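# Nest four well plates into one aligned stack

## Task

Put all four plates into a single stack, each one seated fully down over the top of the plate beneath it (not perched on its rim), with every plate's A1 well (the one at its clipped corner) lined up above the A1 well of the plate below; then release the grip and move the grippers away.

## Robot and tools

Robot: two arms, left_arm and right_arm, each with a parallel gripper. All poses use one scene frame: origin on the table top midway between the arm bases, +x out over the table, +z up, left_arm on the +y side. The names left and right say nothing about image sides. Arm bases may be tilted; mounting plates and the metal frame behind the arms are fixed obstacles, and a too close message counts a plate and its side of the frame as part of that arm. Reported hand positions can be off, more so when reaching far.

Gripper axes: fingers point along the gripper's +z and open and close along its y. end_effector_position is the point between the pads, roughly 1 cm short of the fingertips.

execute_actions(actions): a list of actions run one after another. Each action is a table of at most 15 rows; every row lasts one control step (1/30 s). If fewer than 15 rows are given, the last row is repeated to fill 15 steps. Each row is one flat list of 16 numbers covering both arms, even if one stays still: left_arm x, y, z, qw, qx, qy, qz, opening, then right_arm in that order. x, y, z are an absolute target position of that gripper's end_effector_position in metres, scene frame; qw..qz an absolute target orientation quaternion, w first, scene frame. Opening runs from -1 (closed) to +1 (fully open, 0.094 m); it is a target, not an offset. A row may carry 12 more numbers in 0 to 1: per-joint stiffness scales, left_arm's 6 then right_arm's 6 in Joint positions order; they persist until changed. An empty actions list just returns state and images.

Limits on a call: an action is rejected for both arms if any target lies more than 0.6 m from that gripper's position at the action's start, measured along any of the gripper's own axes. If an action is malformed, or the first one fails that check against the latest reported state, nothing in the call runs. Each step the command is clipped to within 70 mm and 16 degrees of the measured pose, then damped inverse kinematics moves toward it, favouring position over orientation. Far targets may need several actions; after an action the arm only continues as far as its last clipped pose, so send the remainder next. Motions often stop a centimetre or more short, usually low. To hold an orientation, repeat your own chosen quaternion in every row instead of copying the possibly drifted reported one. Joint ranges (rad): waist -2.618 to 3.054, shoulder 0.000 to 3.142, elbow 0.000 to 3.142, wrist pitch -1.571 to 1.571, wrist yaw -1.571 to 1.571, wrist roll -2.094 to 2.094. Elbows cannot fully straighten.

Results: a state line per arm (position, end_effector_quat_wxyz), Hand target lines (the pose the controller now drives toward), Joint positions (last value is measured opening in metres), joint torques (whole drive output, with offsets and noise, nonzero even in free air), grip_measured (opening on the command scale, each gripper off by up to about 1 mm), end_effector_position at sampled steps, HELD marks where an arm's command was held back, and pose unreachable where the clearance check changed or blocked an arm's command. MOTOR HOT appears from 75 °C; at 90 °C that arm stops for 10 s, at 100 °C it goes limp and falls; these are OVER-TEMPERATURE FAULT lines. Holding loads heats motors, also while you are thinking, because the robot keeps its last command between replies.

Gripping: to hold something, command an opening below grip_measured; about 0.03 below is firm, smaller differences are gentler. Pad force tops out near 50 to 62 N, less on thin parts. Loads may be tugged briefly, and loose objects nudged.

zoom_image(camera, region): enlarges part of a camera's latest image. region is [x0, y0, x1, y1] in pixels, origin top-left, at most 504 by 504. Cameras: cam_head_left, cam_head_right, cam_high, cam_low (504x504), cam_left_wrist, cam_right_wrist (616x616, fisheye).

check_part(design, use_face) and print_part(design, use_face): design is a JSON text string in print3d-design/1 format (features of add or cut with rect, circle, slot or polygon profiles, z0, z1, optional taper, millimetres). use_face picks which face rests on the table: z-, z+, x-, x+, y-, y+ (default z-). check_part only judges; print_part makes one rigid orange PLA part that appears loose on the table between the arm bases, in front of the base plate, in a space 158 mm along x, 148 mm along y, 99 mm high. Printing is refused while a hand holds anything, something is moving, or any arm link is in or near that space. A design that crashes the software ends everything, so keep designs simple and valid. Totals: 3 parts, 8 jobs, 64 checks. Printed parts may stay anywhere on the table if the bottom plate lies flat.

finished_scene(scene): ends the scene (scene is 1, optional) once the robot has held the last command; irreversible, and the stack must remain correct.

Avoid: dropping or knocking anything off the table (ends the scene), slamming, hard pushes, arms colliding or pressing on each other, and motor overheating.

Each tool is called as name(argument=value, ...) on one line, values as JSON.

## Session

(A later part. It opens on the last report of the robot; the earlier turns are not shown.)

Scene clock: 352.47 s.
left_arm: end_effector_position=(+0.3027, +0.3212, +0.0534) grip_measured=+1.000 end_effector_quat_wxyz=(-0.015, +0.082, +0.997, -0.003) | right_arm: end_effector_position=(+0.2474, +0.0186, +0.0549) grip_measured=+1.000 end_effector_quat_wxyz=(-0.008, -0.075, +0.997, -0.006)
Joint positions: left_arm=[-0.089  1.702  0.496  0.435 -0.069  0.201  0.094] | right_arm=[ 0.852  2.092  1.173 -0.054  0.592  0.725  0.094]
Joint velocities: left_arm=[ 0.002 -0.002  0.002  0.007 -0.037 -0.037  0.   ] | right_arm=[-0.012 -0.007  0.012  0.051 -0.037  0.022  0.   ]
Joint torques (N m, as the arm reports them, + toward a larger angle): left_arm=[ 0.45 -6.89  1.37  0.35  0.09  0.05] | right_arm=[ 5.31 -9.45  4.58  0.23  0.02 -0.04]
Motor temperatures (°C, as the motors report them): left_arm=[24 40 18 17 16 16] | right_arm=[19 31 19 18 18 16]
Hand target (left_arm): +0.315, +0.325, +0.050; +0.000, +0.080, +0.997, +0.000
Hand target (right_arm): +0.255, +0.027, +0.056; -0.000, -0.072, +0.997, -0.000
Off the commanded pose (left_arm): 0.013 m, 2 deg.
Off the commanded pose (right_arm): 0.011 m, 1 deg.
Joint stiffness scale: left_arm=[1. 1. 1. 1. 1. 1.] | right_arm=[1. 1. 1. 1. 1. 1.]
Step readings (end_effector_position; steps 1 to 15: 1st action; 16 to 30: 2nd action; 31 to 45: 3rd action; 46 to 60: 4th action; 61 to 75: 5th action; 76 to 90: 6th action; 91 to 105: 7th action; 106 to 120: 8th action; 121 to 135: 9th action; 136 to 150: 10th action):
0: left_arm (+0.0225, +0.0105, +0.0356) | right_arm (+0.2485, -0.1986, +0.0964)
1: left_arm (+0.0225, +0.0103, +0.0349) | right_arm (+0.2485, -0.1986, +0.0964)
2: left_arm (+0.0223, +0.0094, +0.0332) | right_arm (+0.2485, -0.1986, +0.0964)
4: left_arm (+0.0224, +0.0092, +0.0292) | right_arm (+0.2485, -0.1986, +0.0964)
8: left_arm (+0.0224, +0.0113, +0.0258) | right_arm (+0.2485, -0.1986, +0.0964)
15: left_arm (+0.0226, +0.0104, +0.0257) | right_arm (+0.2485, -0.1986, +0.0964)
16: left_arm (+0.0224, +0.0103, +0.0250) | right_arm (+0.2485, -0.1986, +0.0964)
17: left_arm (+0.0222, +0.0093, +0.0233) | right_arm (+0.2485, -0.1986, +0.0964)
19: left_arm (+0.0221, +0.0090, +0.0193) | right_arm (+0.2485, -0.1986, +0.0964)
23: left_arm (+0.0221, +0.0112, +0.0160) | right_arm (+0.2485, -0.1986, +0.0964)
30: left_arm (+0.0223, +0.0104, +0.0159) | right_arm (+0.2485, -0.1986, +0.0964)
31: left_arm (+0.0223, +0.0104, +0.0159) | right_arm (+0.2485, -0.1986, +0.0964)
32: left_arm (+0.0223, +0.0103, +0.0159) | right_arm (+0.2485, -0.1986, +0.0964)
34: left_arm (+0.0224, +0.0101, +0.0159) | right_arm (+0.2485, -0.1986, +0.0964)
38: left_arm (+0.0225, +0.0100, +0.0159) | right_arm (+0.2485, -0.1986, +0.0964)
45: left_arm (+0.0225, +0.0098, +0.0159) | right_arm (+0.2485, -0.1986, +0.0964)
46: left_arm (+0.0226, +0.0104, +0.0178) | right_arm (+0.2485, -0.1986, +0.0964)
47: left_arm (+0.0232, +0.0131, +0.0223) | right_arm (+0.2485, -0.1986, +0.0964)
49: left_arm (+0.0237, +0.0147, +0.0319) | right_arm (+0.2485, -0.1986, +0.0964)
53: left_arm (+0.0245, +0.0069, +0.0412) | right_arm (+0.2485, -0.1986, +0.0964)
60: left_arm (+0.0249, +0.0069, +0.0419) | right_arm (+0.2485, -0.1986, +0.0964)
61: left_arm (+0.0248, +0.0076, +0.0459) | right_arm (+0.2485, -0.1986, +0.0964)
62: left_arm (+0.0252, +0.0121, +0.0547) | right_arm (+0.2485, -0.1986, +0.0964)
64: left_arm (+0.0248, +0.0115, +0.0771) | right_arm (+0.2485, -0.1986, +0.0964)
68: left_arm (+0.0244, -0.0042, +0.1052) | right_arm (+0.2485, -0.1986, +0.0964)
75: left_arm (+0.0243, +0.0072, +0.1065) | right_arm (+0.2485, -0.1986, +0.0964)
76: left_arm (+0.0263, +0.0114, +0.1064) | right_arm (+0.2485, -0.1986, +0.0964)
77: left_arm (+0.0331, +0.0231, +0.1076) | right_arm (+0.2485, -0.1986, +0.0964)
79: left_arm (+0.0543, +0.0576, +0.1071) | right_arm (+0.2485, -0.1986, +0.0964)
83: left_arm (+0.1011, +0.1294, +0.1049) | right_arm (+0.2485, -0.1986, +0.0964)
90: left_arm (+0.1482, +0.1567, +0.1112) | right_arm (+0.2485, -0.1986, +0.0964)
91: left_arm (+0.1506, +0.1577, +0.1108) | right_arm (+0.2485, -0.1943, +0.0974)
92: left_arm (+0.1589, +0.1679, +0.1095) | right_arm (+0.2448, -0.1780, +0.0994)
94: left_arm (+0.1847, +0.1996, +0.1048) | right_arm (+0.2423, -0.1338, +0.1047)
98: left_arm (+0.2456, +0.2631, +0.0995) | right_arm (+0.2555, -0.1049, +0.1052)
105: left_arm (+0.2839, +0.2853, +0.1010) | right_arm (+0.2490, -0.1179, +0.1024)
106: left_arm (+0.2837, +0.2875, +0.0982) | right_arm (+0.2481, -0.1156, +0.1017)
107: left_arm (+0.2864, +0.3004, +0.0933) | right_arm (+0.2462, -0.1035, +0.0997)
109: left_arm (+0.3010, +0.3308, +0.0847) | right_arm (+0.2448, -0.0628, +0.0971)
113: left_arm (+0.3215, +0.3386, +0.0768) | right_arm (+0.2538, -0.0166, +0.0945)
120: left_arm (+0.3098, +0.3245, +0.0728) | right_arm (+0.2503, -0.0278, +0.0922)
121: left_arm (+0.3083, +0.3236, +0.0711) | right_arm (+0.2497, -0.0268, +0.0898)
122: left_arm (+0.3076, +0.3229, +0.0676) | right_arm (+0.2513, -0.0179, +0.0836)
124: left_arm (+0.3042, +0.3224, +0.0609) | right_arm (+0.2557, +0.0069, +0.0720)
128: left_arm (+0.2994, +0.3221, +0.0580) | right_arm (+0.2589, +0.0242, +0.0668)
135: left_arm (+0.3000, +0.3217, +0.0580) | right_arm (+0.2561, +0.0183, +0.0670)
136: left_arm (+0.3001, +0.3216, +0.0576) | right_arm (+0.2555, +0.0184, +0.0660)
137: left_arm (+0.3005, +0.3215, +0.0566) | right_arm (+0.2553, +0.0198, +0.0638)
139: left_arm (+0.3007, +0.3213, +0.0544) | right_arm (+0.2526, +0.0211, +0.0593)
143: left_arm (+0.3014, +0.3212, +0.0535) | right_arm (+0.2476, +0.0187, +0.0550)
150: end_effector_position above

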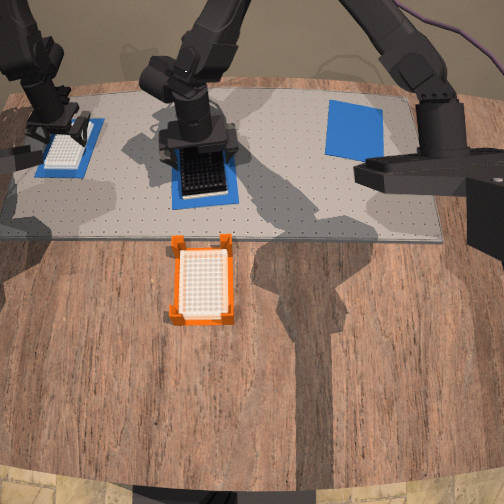

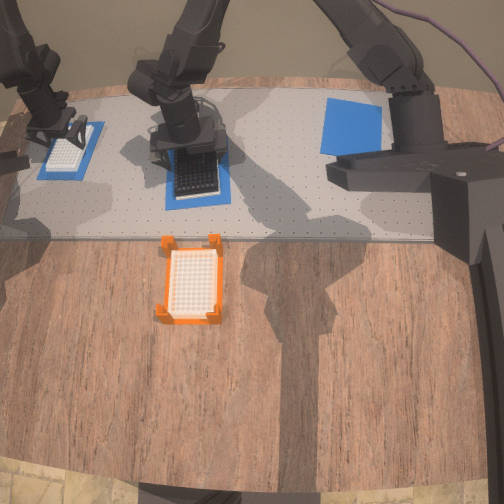

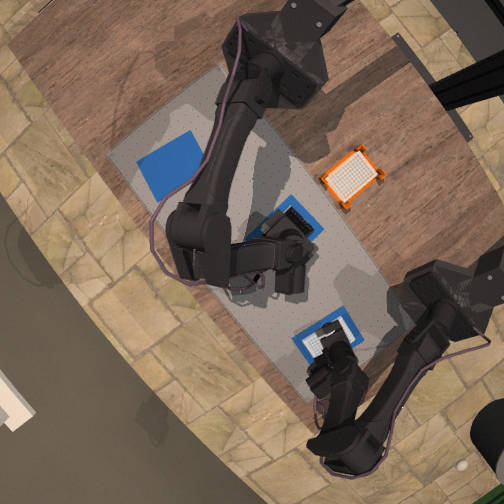

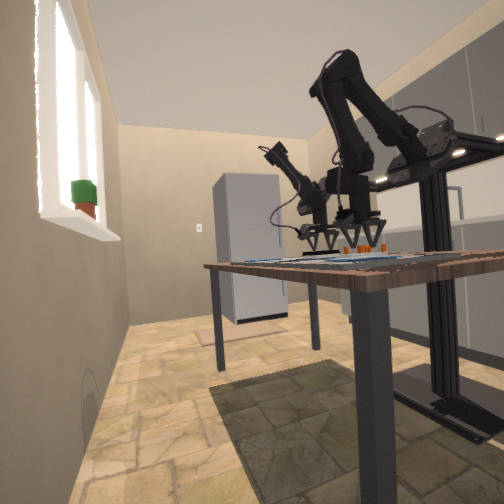

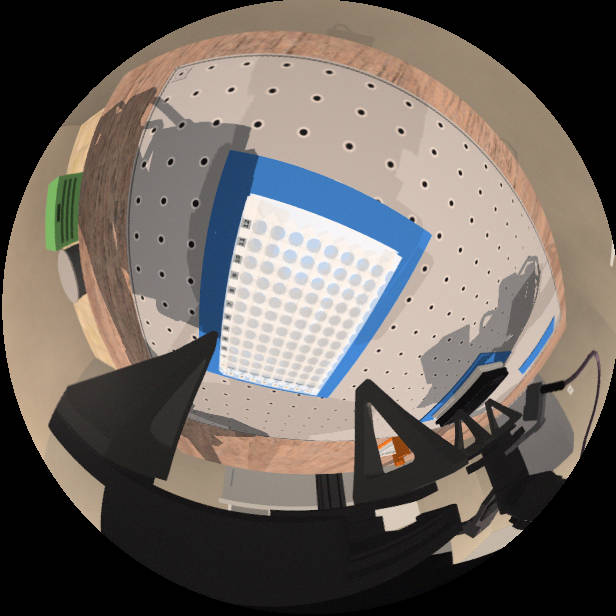

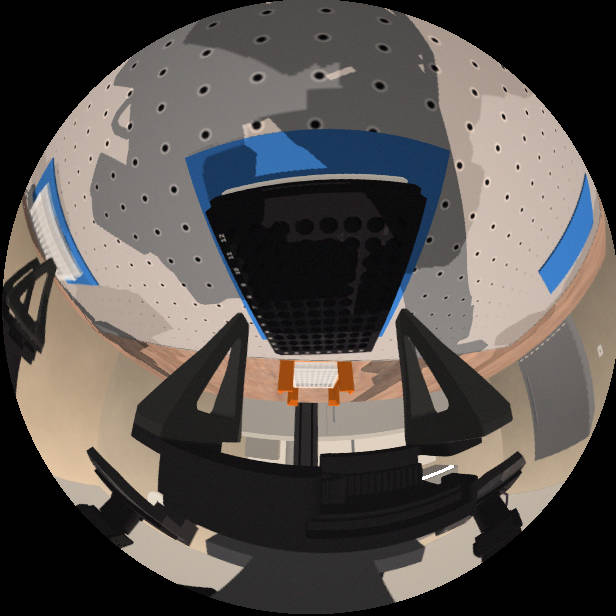

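execute_actions(actions=[[[0.325,0.325,0.05,0,0.08,0.997,0,1,0.255,0.027,0.047,0,-0.072,0.997,0,1]],[[0.325,0.325,0.05,0,0.08,0.997,0,1,0.255,0.027,0.039,0,-0.072,0.997,0,1]]])

Scene clock: 364.47 s.
left_arm: end_effector_position=(+0.3176, +0.3216, +0.0512) grip_measured=+1.000 end_effector_quat_wxyz=(-0.005, +0.081, +0.997, -0.002) | right_arm: end_effector_position=(+0.2479, +0.0149, +0.0391) grip_measured=+1.000 end_effector_quat_wxyz=(-0.009, -0.078, +0.997, -0.013)
Joint positions: left_arm=[-0.089  1.702  0.537  0.415 -0.069  0.201  0.094] | right_arm=[ 0.827  2.137  1.198 -0.033  0.587  0.702  0.094]
Joint velocities: left_arm=[ 0.002  0.002  0.017 -0.066  0.007 -0.037  0.   ] | right_arm=[-0.012  0.012  0.012 -0.022  0.066 -0.022  0.   ]
Joint torques (N m, as the arm reports them, + toward a larger angle): left_arm=[ 0.3  -7.89  1.3   0.14  0.07  0.04] | right_arm=[ 5.61 -9.19  4.4   0.4  -0.05 -0.05]
Motor temperatures (°C, as the motors report them): left_arm=[22 40 17 17 16 16] | right_arm=[20 32 19 18 18 16]
Hand target (left_arm): +0.325, +0.325, +0.050; +0.000, +0.080, +0.997, -0.000
Hand target (right_arm): +0.255, +0.027, +0.039; +0.000, -0.072, +0.997, -0.000
Off the commanded pose (left_arm): 0.008 m, 1 deg.
Off the commanded pose (right_arm): 0.014 m, 2 deg.
Joint stiffness scale: left_arm=[1. 1. 1. 1. 1. 1.] | right_arm=[1. 1. 1. 1. 1. 1.]
Step readings (end_effector_position; steps 1 to 15: 1st action; 16 to 30: 2nd action):
0: left_arm (+0.3028, +0.3212, +0.0534) | right_arm (+0.2474, +0.0186, +0.0549)
1: left_arm (+0.3034, +0.3212, +0.0532) | right_arm (+0.2475, +0.0184, +0.0543)
2: left_arm (+0.3052, +0.3212, +0.0528) | right_arm (+0.2481, +0.0187, +0.0530)
4: left_arm (+0.3122, +0.3214, +0.0519) | right_arm (+0.2487, +0.0180, +0.0498)
8: left_arm (+0.3184, +0.3216, +0.0512) | right_arm (+0.2487, +0.0151, +0.0468)
15: left_arm (+0.3180, +0.3216, +0.0512) | right_arm (+0.2485, +0.0151, +0.0467)
16: left_arm (+0.3180, +0.3216, +0.0512) | right_arm (+0.2487, +0.0152, +0.0462)
17: left_arm (+0.3179, +0.3216, +0.0512) | right_arm (+0.2487, +0.0158, +0.0450)
19: left_arm (+0.3178, +0.3216, +0.0512) | right_arm (+0.2487, +0.0163, +0.0420)
23: left_arm (+0.3177, +0.3216, +0.0512) | right_arm (+0.2476, +0.0146, +0.0392)
30: end_effector_position above

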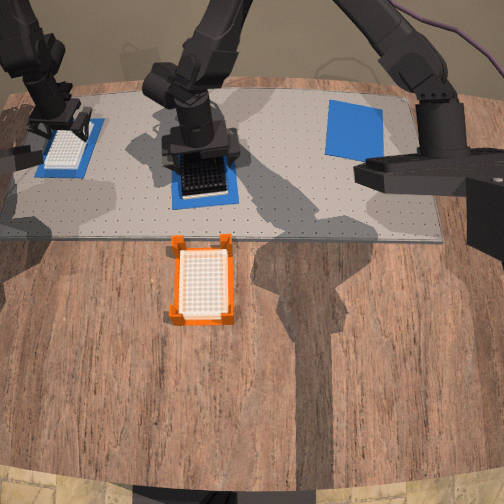

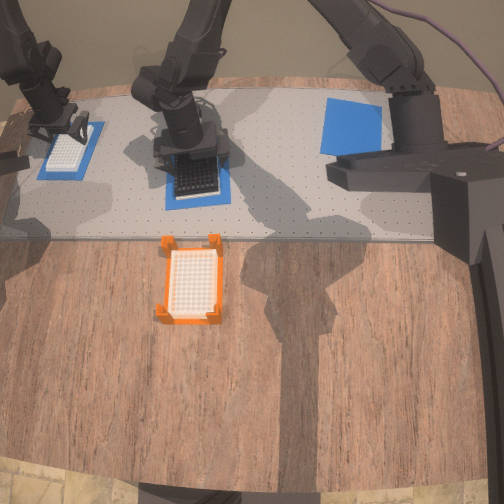

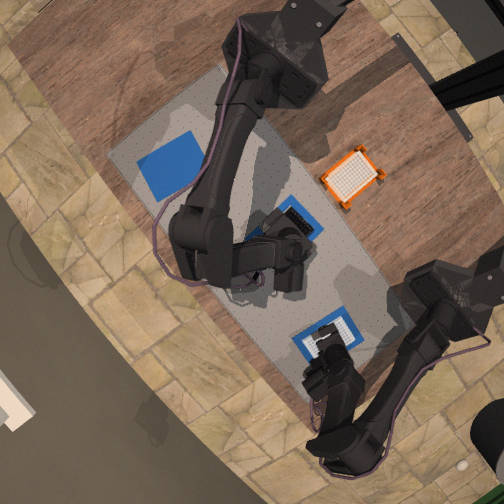

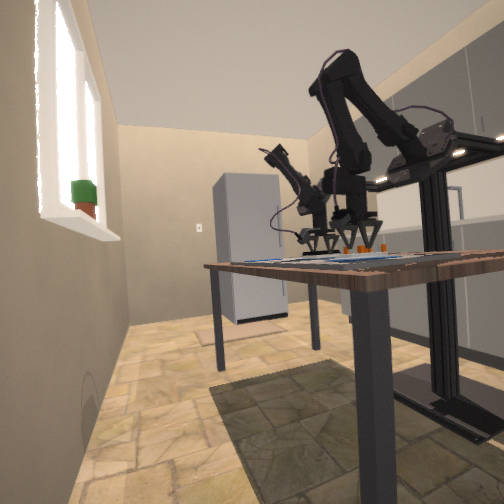

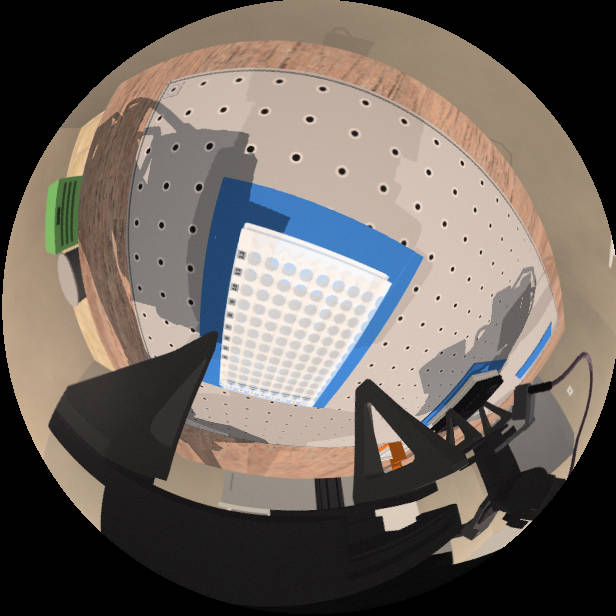

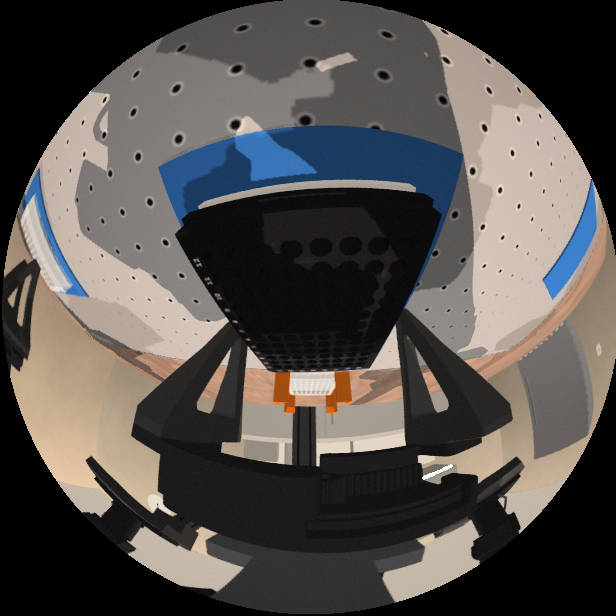

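execute_actions(actions=[[[0.323,0.331,0.05,0,0.08,0.997,0,1,0.255,0.029,0.038,0,-0.072,0.997,0,0.72]],[[0.323,0.331,0.05,0,0.08,0.997,0,1,0.255,0.029,0.06,0,-0.072,0.997,0,0.72]]])

zoom_image(camera="cam_head_left", region=[20,60,280,240])

Scene clock: 371.83 s.
left_arm: end_effector_position=(+0.3171, +0.3284, +0.0508) grip_measured=+1.000 end_effector_quat_wxyz=(-0.006, +0.080, +0.997, -0.001) | right_arm: end_effector_position=(+0.2550, +0.0218, +0.0494) grip_measured=+0.757 end_effector_quat_wxyz=(-0.004, -0.069, +0.998, -0.005)
Joint positions: left_arm=[-0.064  1.702  0.537  0.415 -0.053  0.216  0.094] | right_arm=[ 0.838  2.108  1.202 -0.051  0.589  0.719  0.083]
Joint velocities: left_arm=[-0.007 -0.002  0.007 -0.022 -0.037 -0.037  0.   ] | right_arm=[-0.007  0.007  0.012 -0.007 -0.022 -0.095 -0.002]
Joint torques (N m, as the arm reports them, + toward a larger angle): left_arm=[ 0.3  -7.9   0.78  0.22  0.08  0.05] | right_arm=[  6.87 -11.68   2.12   0.11   0.07   0.08]
Motor temperatures (°C, as the motors report them): left_arm=[21 40 17 17 16 16] | right_arm=[20 32 19 18 18 16]
Hand target (left_arm): +0.323, +0.331, +0.050; +0.000, +0.080, +0.997, -0.000
Hand target (right_arm): +0.255, +0.029, +0.060; +0.000, -0.072, +0.997, +0.000
Off the commanded pose (left_arm): 0.006 m, 1 deg.
Off the commanded pose (right_arm): 0.013 m, 1 deg.
Joint stiffness scale: left_arm=[1. 1. 1. 1. 1. 1.] | right_arm=[1. 1. 1. 1. 1. 1.]
Step readings (end_effector_position; steps 1 to 15: 1st action; 16 to 30: 2nd action):
0: left_arm (+0.3176, +0.3216, +0.0512) | right_arm (+0.2480, +0.0150, +0.0391)
1: left_arm (+0.3176, +0.3219, +0.0512) | right_arm (+0.2479, +0.0151, +0.0391)
2: left_arm (+0.3175, +0.3233, +0.0511) | right_arm (+0.2482, +0.0156, +0.0391)
4: left_arm (+0.3172, +0.3273, +0.0509) | right_arm (+0.2483, +0.0159, +0.0388)
8: left_arm (+0.3171, +0.3291, +0.0508) | right_arm (+0.2483, +0.0158, +0.0389)
15: left_arm (+0.3171, +0.3285, +0.0508) | right_arm (+0.2483, +0.0158, +0.0389)
16: left_arm (+0.3171, +0.3285, +0.0508) | right_arm (+0.2486, +0.0161, +0.0398)
17: left_arm (+0.3171, +0.3285, +0.0508) | right_arm (+0.2489, +0.0161, +0.0410)
19: left_arm (+0.3171, +0.3284, +0.0508) | right_arm (+0.2513, +0.0184, +0.0445)
23: left_arm (+0.3171, +0.3284, +0.0508) | right_arm (+0.2552, +0.0223, +0.0493)
30: end_effector_position above

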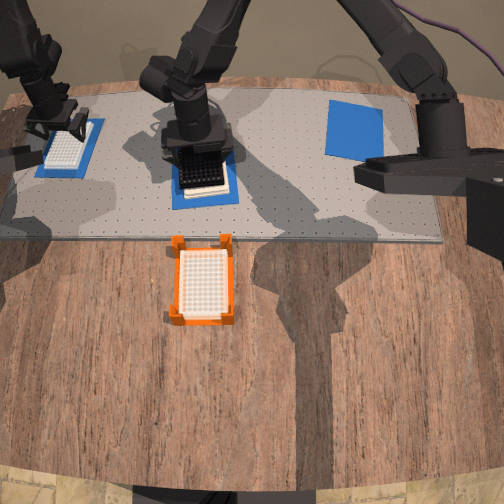

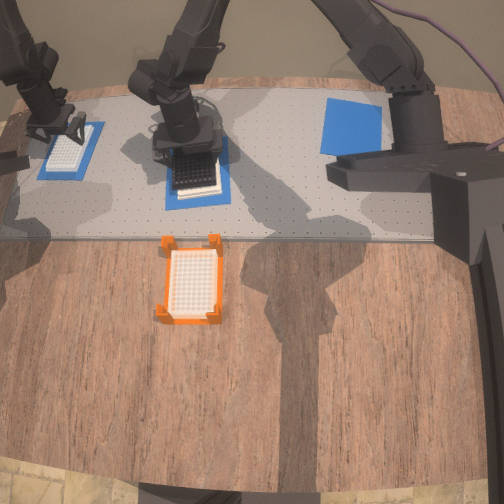

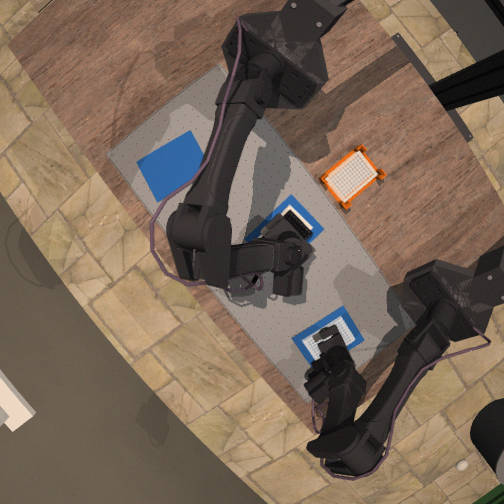

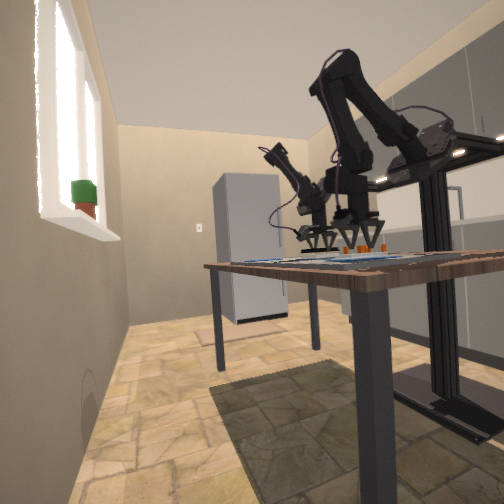

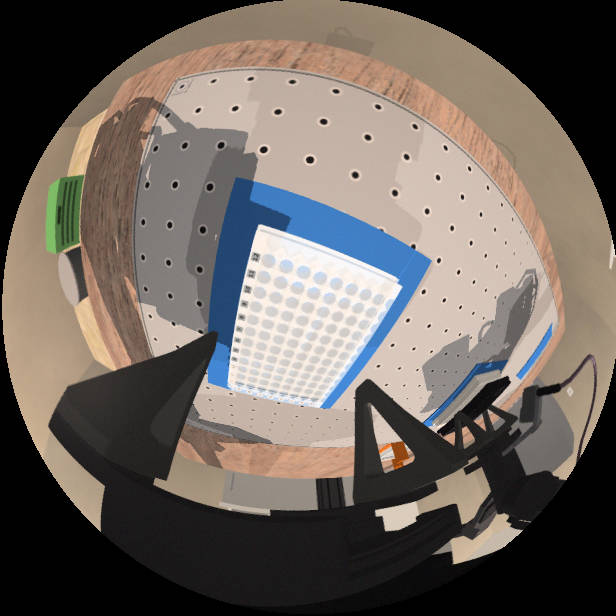

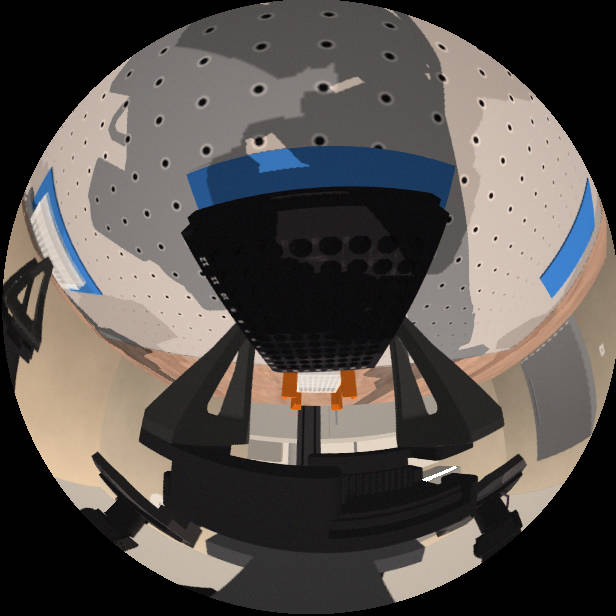

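Region (20, 60, 280, 240) of cam_head_left's 504x504 image, scaled by 1.938, with more detail than that image has; it fills the top 349 rows of this view, and the rest is white.

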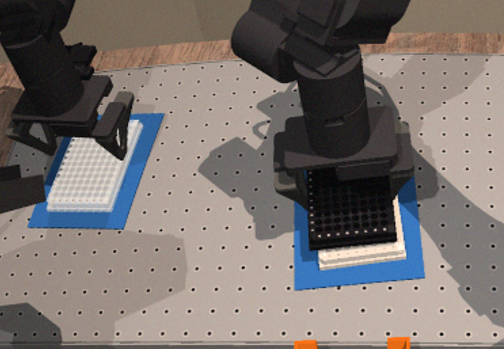

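Move right to jig; lower left a bit.

execute_actions(actions=[[[0.323,0.333,0.042,0,0.08,0.997,0,1,0.25,0.025,0.115,0,-0.04,0.999,0,0.72]],[[0.323,0.333,0.042,0,0.08,0.997,0,1,0.17,0.02,0.115,0,0,1,0,0.72]],[[0.323,0.333,0.035,0,0.08,0.997,0,1,0.09,0.015,0.115,0,0,1,0,0.72]],[[0.323,0.333,0.035,0,0.08,0.997,0,1,0.012,0.015,0.11,0,0,1,0,0.72]],[[0.323,0.333,0.035,0,0.08,0.997,0,1,0.012,0.015,0.09,0,0,1,0,0.72]],[[0.323,0.333,0.035,0,0.08,0.997,0,1,0.012,0.015,0.075,0,0,1,0,0.72]]])

zoom_image(camera="cam_head_left", region=[130,190,280,340])

Scene clock: 381.70 s.
left_arm: end_effector_position=(+0.3104, +0.3288, +0.0383) grip_measured=+1.000 end_effector_quat_wxyz=(-0.015, +0.082, +0.997, -0.003) | right_arm: end_effector_position=(+0.0137, +0.0021, +0.0735) grip_measured=+0.757 end_effector_quat_wxyz=(-0.001, -0.004, +1.000, -0.015)
Joint positions: left_arm=[-0.057  1.769  0.558  0.441 -0.046  0.223  0.094] | right_arm=[1.318 2.508 1.058 0.095 0.802 1.436 0.083]
Joint velocities: left_arm=[ 0.012  0.012 -0.017 -0.007 -0.037 -0.022  0.   ] | right_arm=[ 0.007 -0.017  0.002  0.037 -0.007 -0.066  0.   ]
Joint torques (N m, as the arm reports them, + toward a larger angle): left_arm=[ 0.51 -7.32  1.36  0.36  0.08  0.05] | right_arm=[ 7.44 -6.83  3.19  0.3  -0.01 -0.07]
Motor temperatures (°C, as the motors report them): left_arm=[21 40 17 17 16 16] | right_arm=[21 33 19 18 18 16]
Hand target (left_arm): +0.323, +0.333, +0.035; +0.000, +0.080, +0.997, -0.000
Hand target (right_arm): +0.012, +0.015, +0.075; +0.000, -0.000, +1.000, -0.000
Off the commanded pose (left_arm): 0.014 m, 2 deg.
Off the commanded pose (right_arm): 0.013 m, 2 deg.
Joint stiffness scale: left_arm=[1. 1. 1. 1. 1. 1.] | right_arm=[1. 1. 1. 1. 1. 1.]
Step readings (end_effector_position; steps 1 to 15: 1st action; 16 to 30: 2nd action; 31 to 45: 3rd action; 46 to 60: 4th action; 61 to 75: 5th action; 76 to 90: 6th action):
0: left_arm (+0.3171, +0.3284, +0.0508) | right_arm (+0.2549, +0.0217, +0.0494)
1: left_arm (+0.3168, +0.3284, +0.0504) | right_arm (+0.2550, +0.0216, +0.0533)
2: left_arm (+0.3161, +0.3287, +0.0491) | right_arm (+0.2528, +0.0178, +0.0613)
4: left_arm (+0.3130, +0.3295, +0.0465) | right_arm (+0.2508, +0.0184, +0.0825)
8: left_arm (+0.3098, +0.3295, +0.0450) | right_arm (+0.2568, +0.0351, +0.1098)
15: left_arm (+0.3099, +0.3293, +0.0450) | right_arm (+0.2549, +0.0297, +0.1117)
16: left_arm (+0.3099, +0.3293, +0.0450) | right_arm (+0.2515, +0.0290, +0.1115)
17: left_arm (+0.3099, +0.3293, +0.0450) | right_arm (+0.2453, +0.0283, +0.1126)
19: left_arm (+0.3099, +0.3293, +0.0450) | right_arm (+0.2168, +0.0246, +0.1144)
23: left_arm (+0.3099, +0.3293, +0.0450) | right_arm (+0.1657, +0.0168, +0.1123)
30: left_arm (+0.3099, +0.3293, +0.0450) | right_arm (+0.1641, +0.0151, +0.1102)
31: left_arm (+0.3100, +0.3293, +0.0444) | right_arm (+0.1614, +0.0157, +0.1102)
32: left_arm (+0.3106, +0.3293, +0.0428) | right_arm (+0.1553, +0.0181, +0.1107)
34: left_arm (+0.3106, +0.3291, +0.0397) | right_arm (+0.1272, +0.0204, +0.1129)
38: left_arm (+0.3092, +0.3288, +0.0384) | right_arm (+0.0844, +0.0143, +0.1129)
45: left_arm (+0.3101, +0.3289, +0.0383) | right_arm (+0.0858, +0.0123, +0.1112)
46: left_arm (+0.3102, +0.3289, +0.0383) | right_arm (+0.0825, +0.0122, +0.1107)
47: left_arm (+0.3102, +0.3289, +0.0383) | right_arm (+0.0748, +0.0144, +0.1096)
49: left_arm (+0.3102, +0.3289, +0.0383) | right_arm (+0.0439, +0.0116, +0.1082)
53: left_arm (+0.3103, +0.3288, +0.0383) | right_arm (+0.0039, -0.0050, +0.1052)
60: left_arm (+0.3103, +0.3288, +0.0383) | right_arm (+0.0064, +0.0023, +0.1045)
61: left_arm (+0.3103, +0.3288, +0.0383) | right_arm (+0.0070, +0.0032, +0.1034)
62: left_arm (+0.3103, +0.3288, +0.0383) | right_arm (+0.0078, +0.0043, +0.1010)
64: left_arm (+0.3103, +0.3288, +0.0383) | right_arm (+0.0110, +0.0037, +0.0943)
68: left_arm (+0.3103, +0.3288, +0.0383) | right_arm (+0.0142, +0.0004, +0.0878)
75: left_arm (+0.3103, +0.3288, +0.0383) | right_arm (+0.0143, +0.0022, +0.0876)
76: left_arm (+0.3103, +0.3288, +0.0383) | right_arm (+0.0141, +0.0024, +0.0866)
77: left_arm (+0.3104, +0.3288, +0.0383) | right_arm (+0.0137, +0.0035, +0.0844)
79: left_arm (+0.3104, +0.3288, +0.0383) | right_arm (+0.0134, +0.0034, +0.0788)
83: left_arm (+0.3104, +0.3288, +0.0383) | right_arm (+0.0135, -0.0000, +0.0737)
90: end_effector_position above

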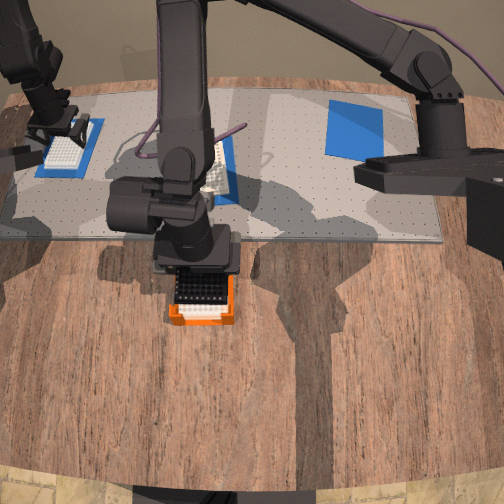

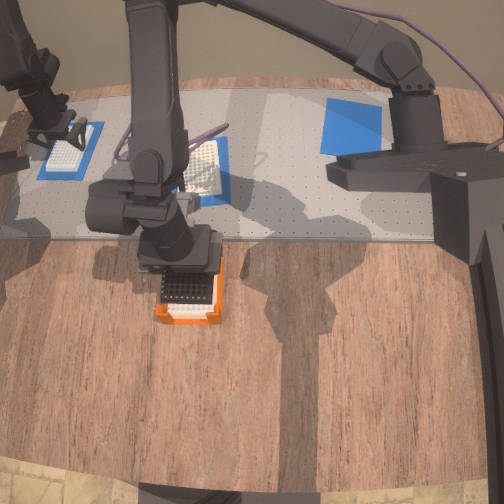

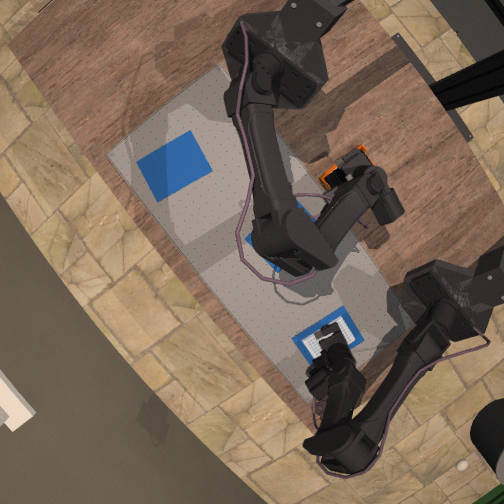

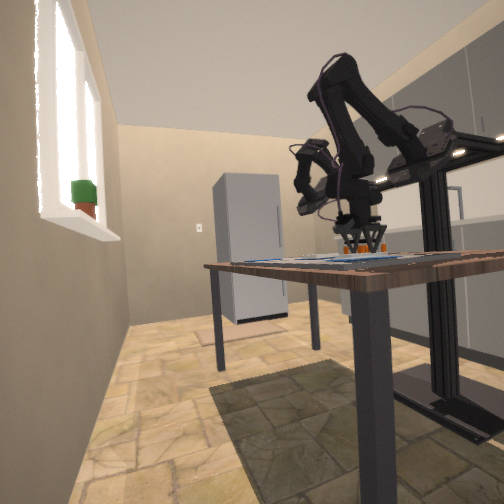

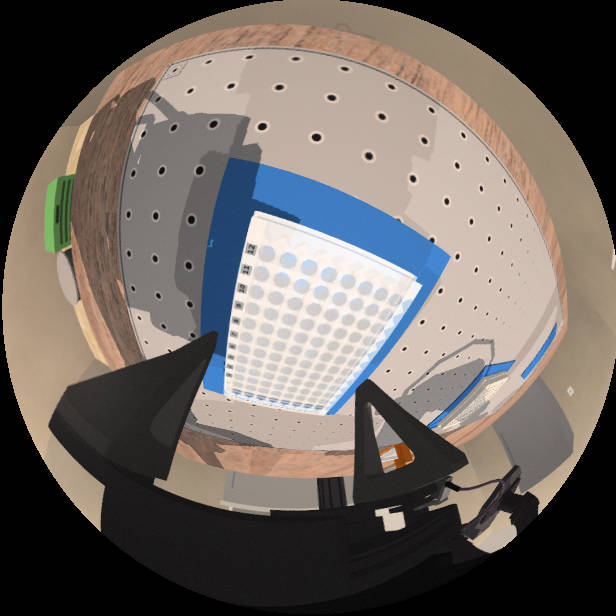

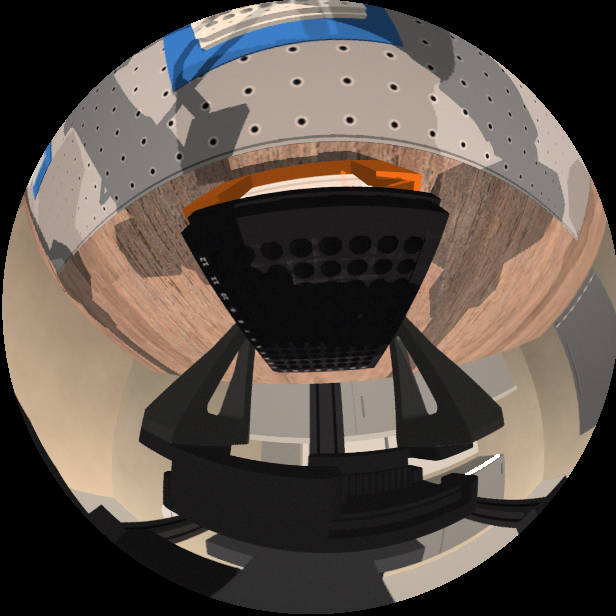

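Region (130, 190, 280, 340) of cam_head_left's 504x504 image, scaled by 3.360, with more detail than that image has.

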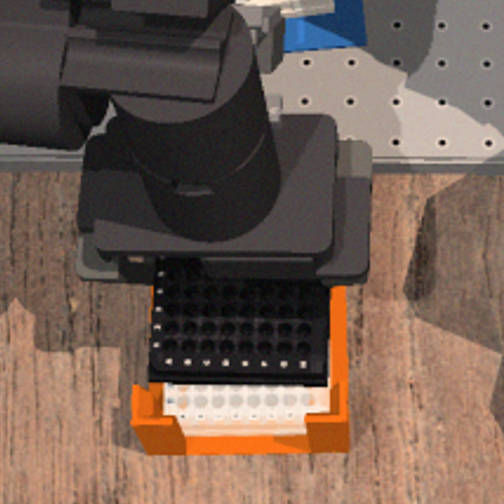

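execute_actions(actions=[[[0.33,0.333,0.035,0,0.08,0.997,0,1,0.006,0.018,0.068,0,-0.012,1,0,0.72]],[[0.33,0.333,0.035,0,0.08,0.997,0,1,0.006,0.018,0.066,0,-0.012,1,0,0.72]]])

zoom_image(camera="cam_head_left", region=[130,190,280,340])

Scene clock: 388.00 s.
left_arm: end_effector_position=(+0.3223, +0.3295, +0.0367) grip_measured=+1.000 end_effector_quat_wxyz=(-0.006, +0.081, +0.997, -0.002) | right_arm: end_effector_position=(+0.0081, +0.0076, +0.0673) grip_measured=+0.757 end_effector_quat_wxyz=(-0.001, -0.017, +1.000, -0.011)
Joint positions: left_arm=[-0.057  1.769  0.587  0.431 -0.046  0.223  0.094] | right_arm=[1.318 2.543 1.089 0.113 0.802 1.402 0.083]
Joint velocities: left_arm=[-0.027 -0.012 -0.002 -0.022  0.007  0.022  0.   ] | right_arm=[-0.012 -0.012  0.022 -0.081 -0.007 -0.066  0.001]
Joint torques (N m, as the arm reports them, + toward a larger angle): left_arm=[ 0.37 -8.01  1.27  0.17  0.07  0.04] | right_arm=[ 7.14 -6.37  3.5   0.37 -0.01 -0.03]
Motor temperatures (°C, as the motors report them): left_arm=[20 40 17 17 16 16] | right_arm=[22 32 19 18 18 16]
Hand target (left_arm): +0.330, +0.333, +0.035; +0.000, +0.080, +0.997, -0.000
Hand target (right_arm): +0.006, +0.018, +0.066; +0.000, -0.012, +1.000, +0.000
Off the commanded pose (left_arm): 0.009 m, 1 deg.
Off the commanded pose (right_arm): 0.011 m, 1 deg.
Joint stiffness scale: left_arm=[1. 1. 1. 1. 1. 1.] | right_arm=[1. 1. 1. 1. 1. 1.]
Step readings (end_effector_position; steps 1 to 15: 1st action; 16 to 30: 2nd action):
0: left_arm (+0.3104, +0.3288, +0.0383) | right_arm (+0.0138, +0.0027, +0.0735)
1: left_arm (+0.3110, +0.3289, +0.0382) | right_arm (+0.0133, +0.0033, +0.0729)
2: left_arm (+0.3124, +0.3289, +0.0379) | right_arm (+0.0123, +0.0052, +0.0716)
4: left_arm (+0.3177, +0.3292, +0.0372) | right_arm (+0.0098, +0.0074, +0.0690)
8: left_arm (+0.3223, +0.3295, +0.0367) | right_arm (+0.0080, +0.0064, +0.0674)
15: left_arm (+0.3223, +0.3295, +0.0367) | right_arm (+0.0080, +0.0065, +0.0674)
16: left_arm (+0.3223, +0.3295, +0.0367) | right_arm (+0.0080, +0.0066, +0.0674)
17: left_arm (+0.3223, +0.3295, +0.0367) | right_arm (+0.0080, +0.0067, +0.0674)
19: left_arm (+0.3223, +0.3295, +0.0367) | right_arm (+0.0080, +0.0071, +0.0673)
23: left_arm (+0.3223, +0.3295, +0.0367) | right_arm (+0.0081, +0.0074, +0.0673)
30: end_effector_position above

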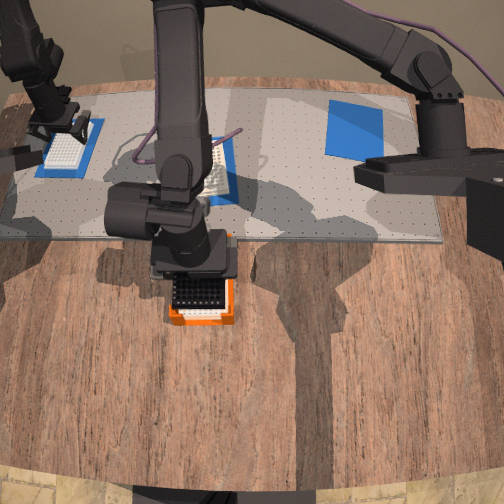

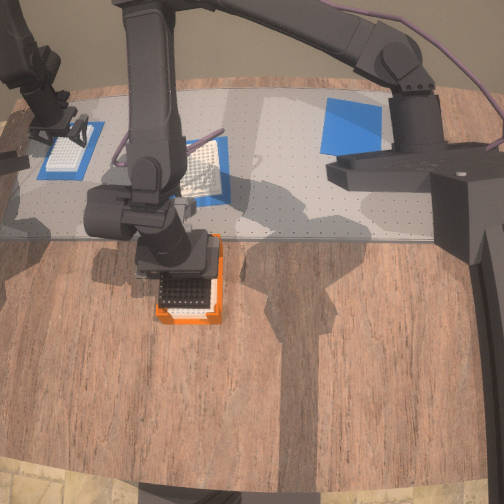

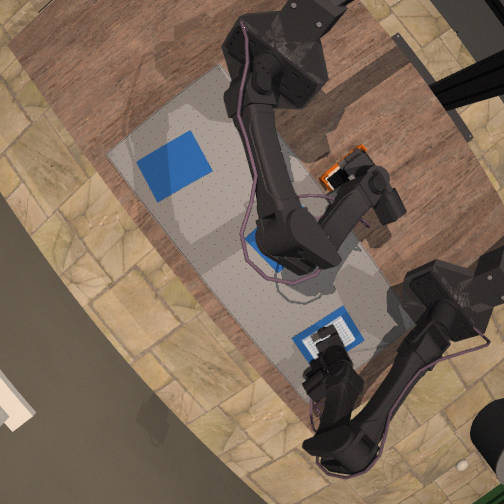

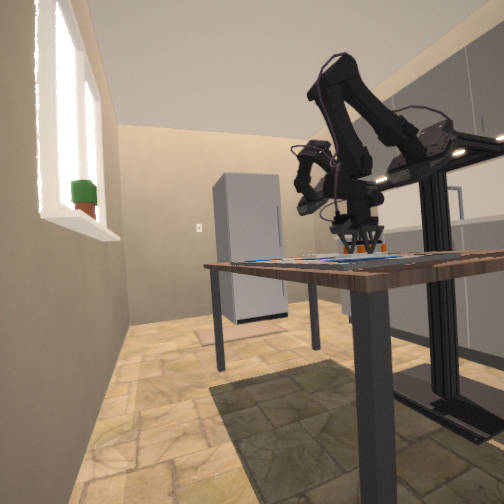

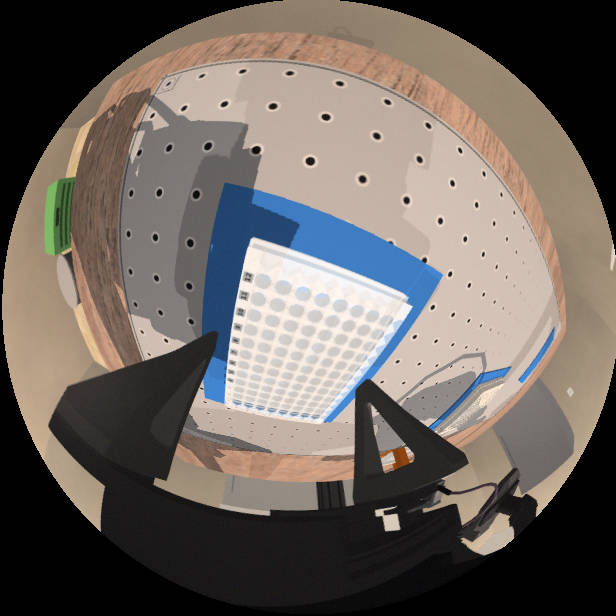

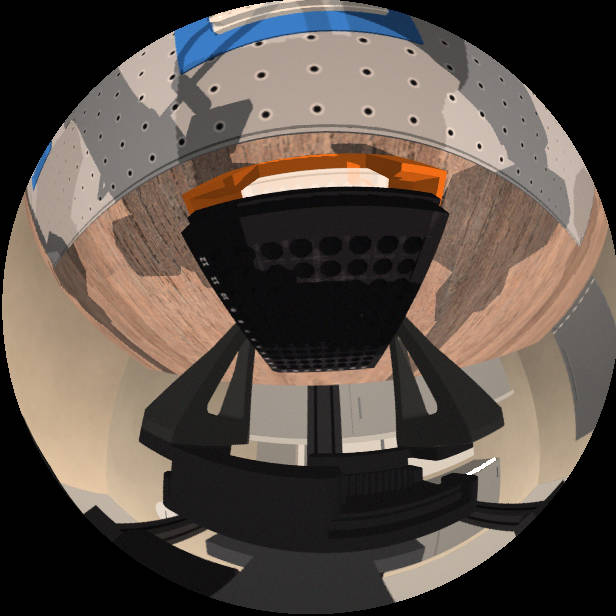

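Region (130, 190, 280, 340) of cam_head_left's 504x504 image, scaled by 3.360, with more detail than that image has.

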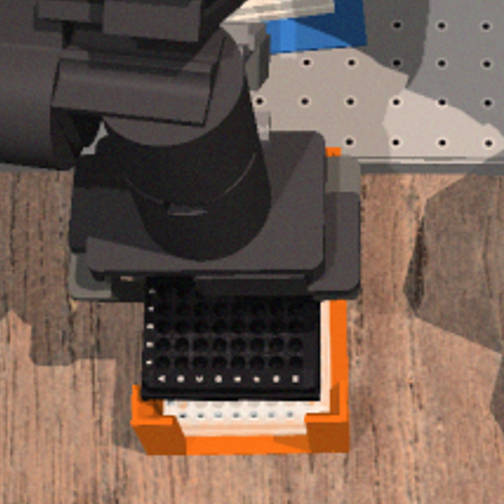

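execute_actions(actions=[[[0.33,0.333,0.026,0,0.08,0.997,0,1,0.007,0.015,0.060,0,-0.026,1,0,0.72]],[[0.33,0.333,0.021,0,0.08,0.997,0,1,0.007,0.015,0.057,0,-0.026,1,0,0.72]]])

zoom_image(camera="cam_head_left", region=[130,190,280,340])

Scene clock: 392.77 s.
left_arm: end_effector_position=(+0.3172, +0.3286, +0.0244) grip_measured=+1.000 end_effector_quat_wxyz=(-0.016, +0.082, +0.997, -0.004) | right_arm: end_effector_position=(+0.0099, +0.0074, +0.0591) grip_measured=+0.757 end_effector_quat_wxyz=(-0.000, -0.029, +1.000, -0.008)
Joint positions: left_arm=[-0.057  1.831  0.616  0.443 -0.046  0.223  0.094] | right_arm=[1.298 2.559 1.089 0.157 0.798 1.344 0.083]
Joint velocities: left_arm=[-0.017 -0.002 -0.002  0.022 -0.022 -0.022  0.   ] | right_arm=[ 0.002  0.012 -0.007  0.051 -0.051 -0.022  0.001]
Joint torques (N m, as the arm reports them, + toward a larger angle): left_arm=[ 0.5  -7.59  1.34  0.36  0.08  0.06] | right_arm=[ 7.12 -6.06  2.92  0.32 -0.03 -0.09]
Motor temperatures (°C, as the motors report them): left_arm=[20 40 17 17 16 16] | right_arm=[22 31 19 18 18 16]
Hand target (left_arm): +0.330, +0.333, +0.021; -0.000, +0.080, +0.997, -0.000
Hand target (right_arm): +0.007, +0.015, +0.057; +0.000, -0.026, +1.000, +0.000
Off the commanded pose (left_arm): 0.014 m, 2 deg.
Off the commanded pose (right_arm): 0.008 m, 1 deg.
Joint stiffness scale: left_arm=[1. 1. 1. 1. 1. 1.] | right_arm=[1. 1. 1. 1. 1. 1.]
Step readings (end_effector_position; steps 1 to 15: 1st action; 16 to 30: 2nd action):
0: left_arm (+0.3223, +0.3295, +0.0367) | right_arm (+0.0081, +0.0077, +0.0673)
1: left_arm (+0.3220, +0.3294, +0.0359) | right_arm (+0.0082, +0.0075, +0.0667)
2: left_arm (+0.3220, +0.3293, +0.0341) | right_arm (+0.0082, +0.0077, +0.0656)
4: left_arm (+0.3204, +0.3291, +0.0307) | right_arm (+0.0090, +0.0061, +0.0625)
8: left_arm (+0.3175, +0.3288, +0.0290) | right_arm (+0.0097, +0.0036, +0.0592)
15: left_arm (+0.3176, +0.3288, +0.0290) | right_arm (+0.0098, +0.0050, +0.0592)
16: left_arm (+0.3176, +0.3288, +0.0287) | right_arm (+0.0099, +0.0053, +0.0592)
17: left_arm (+0.3177, +0.3288, +0.0276) | right_arm (+0.0098, +0.0056, +0.0592)
19: left_arm (+0.3176, +0.3287, +0.0255) | right_arm (+0.0099, +0.0063, +0.0591)
23: left_arm (+0.3167, +0.3286, +0.0244) | right_arm (+0.0099, +0.0070, +0.0591)
30: end_effector_position above

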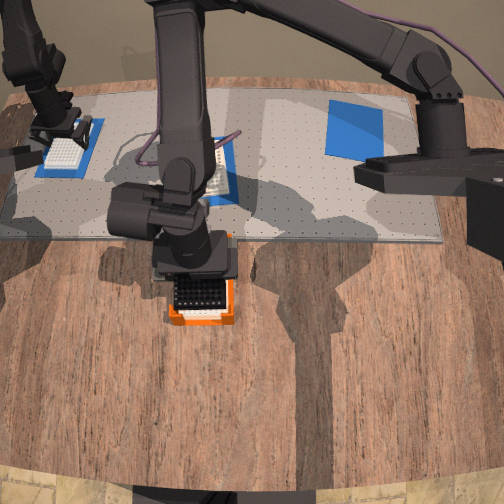

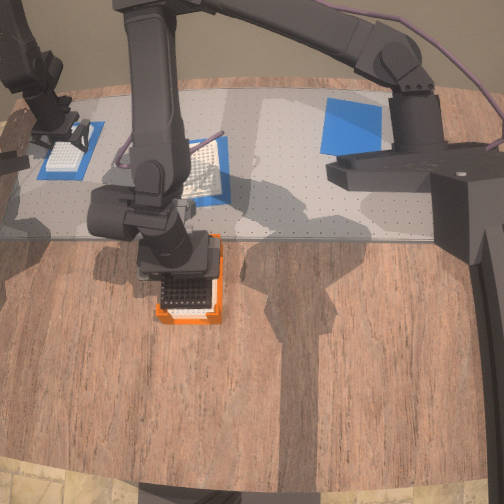

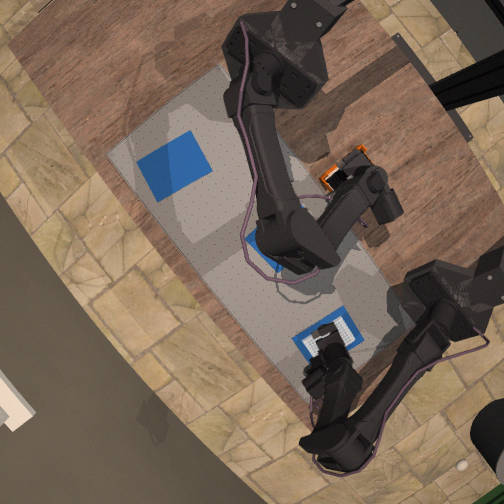

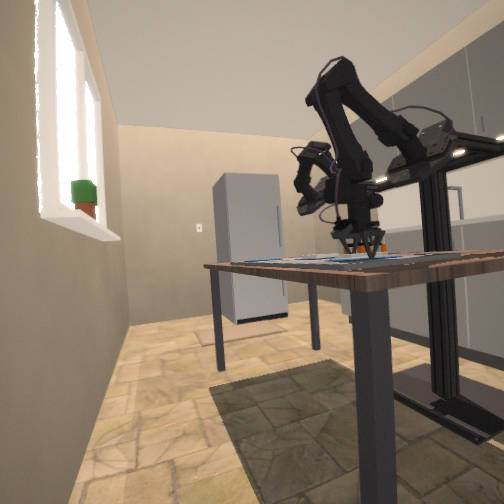

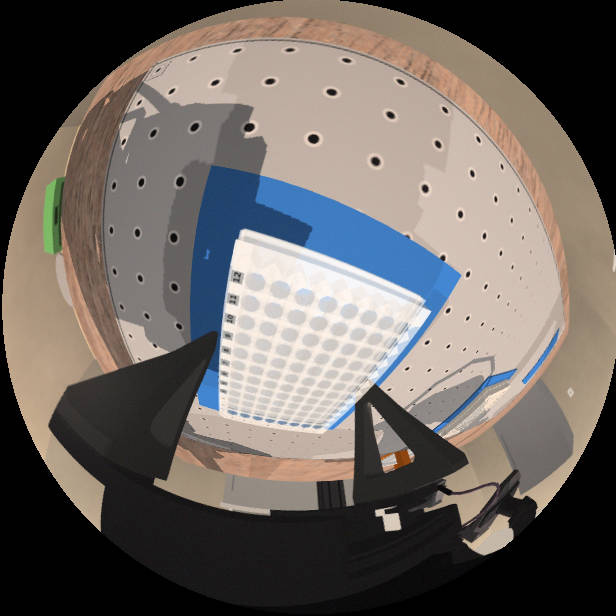

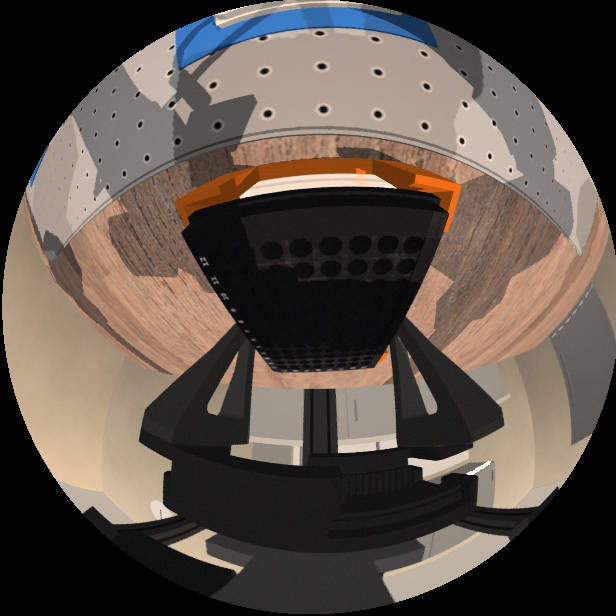

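Region (130, 190, 280, 340) of cam_head_left's 504x504 image, scaled by 3.360, with more detail than that image has.

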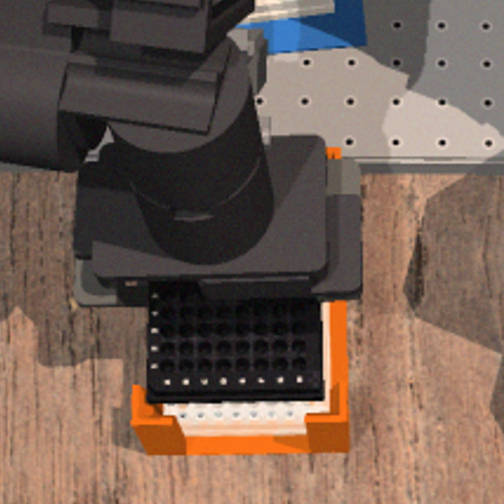

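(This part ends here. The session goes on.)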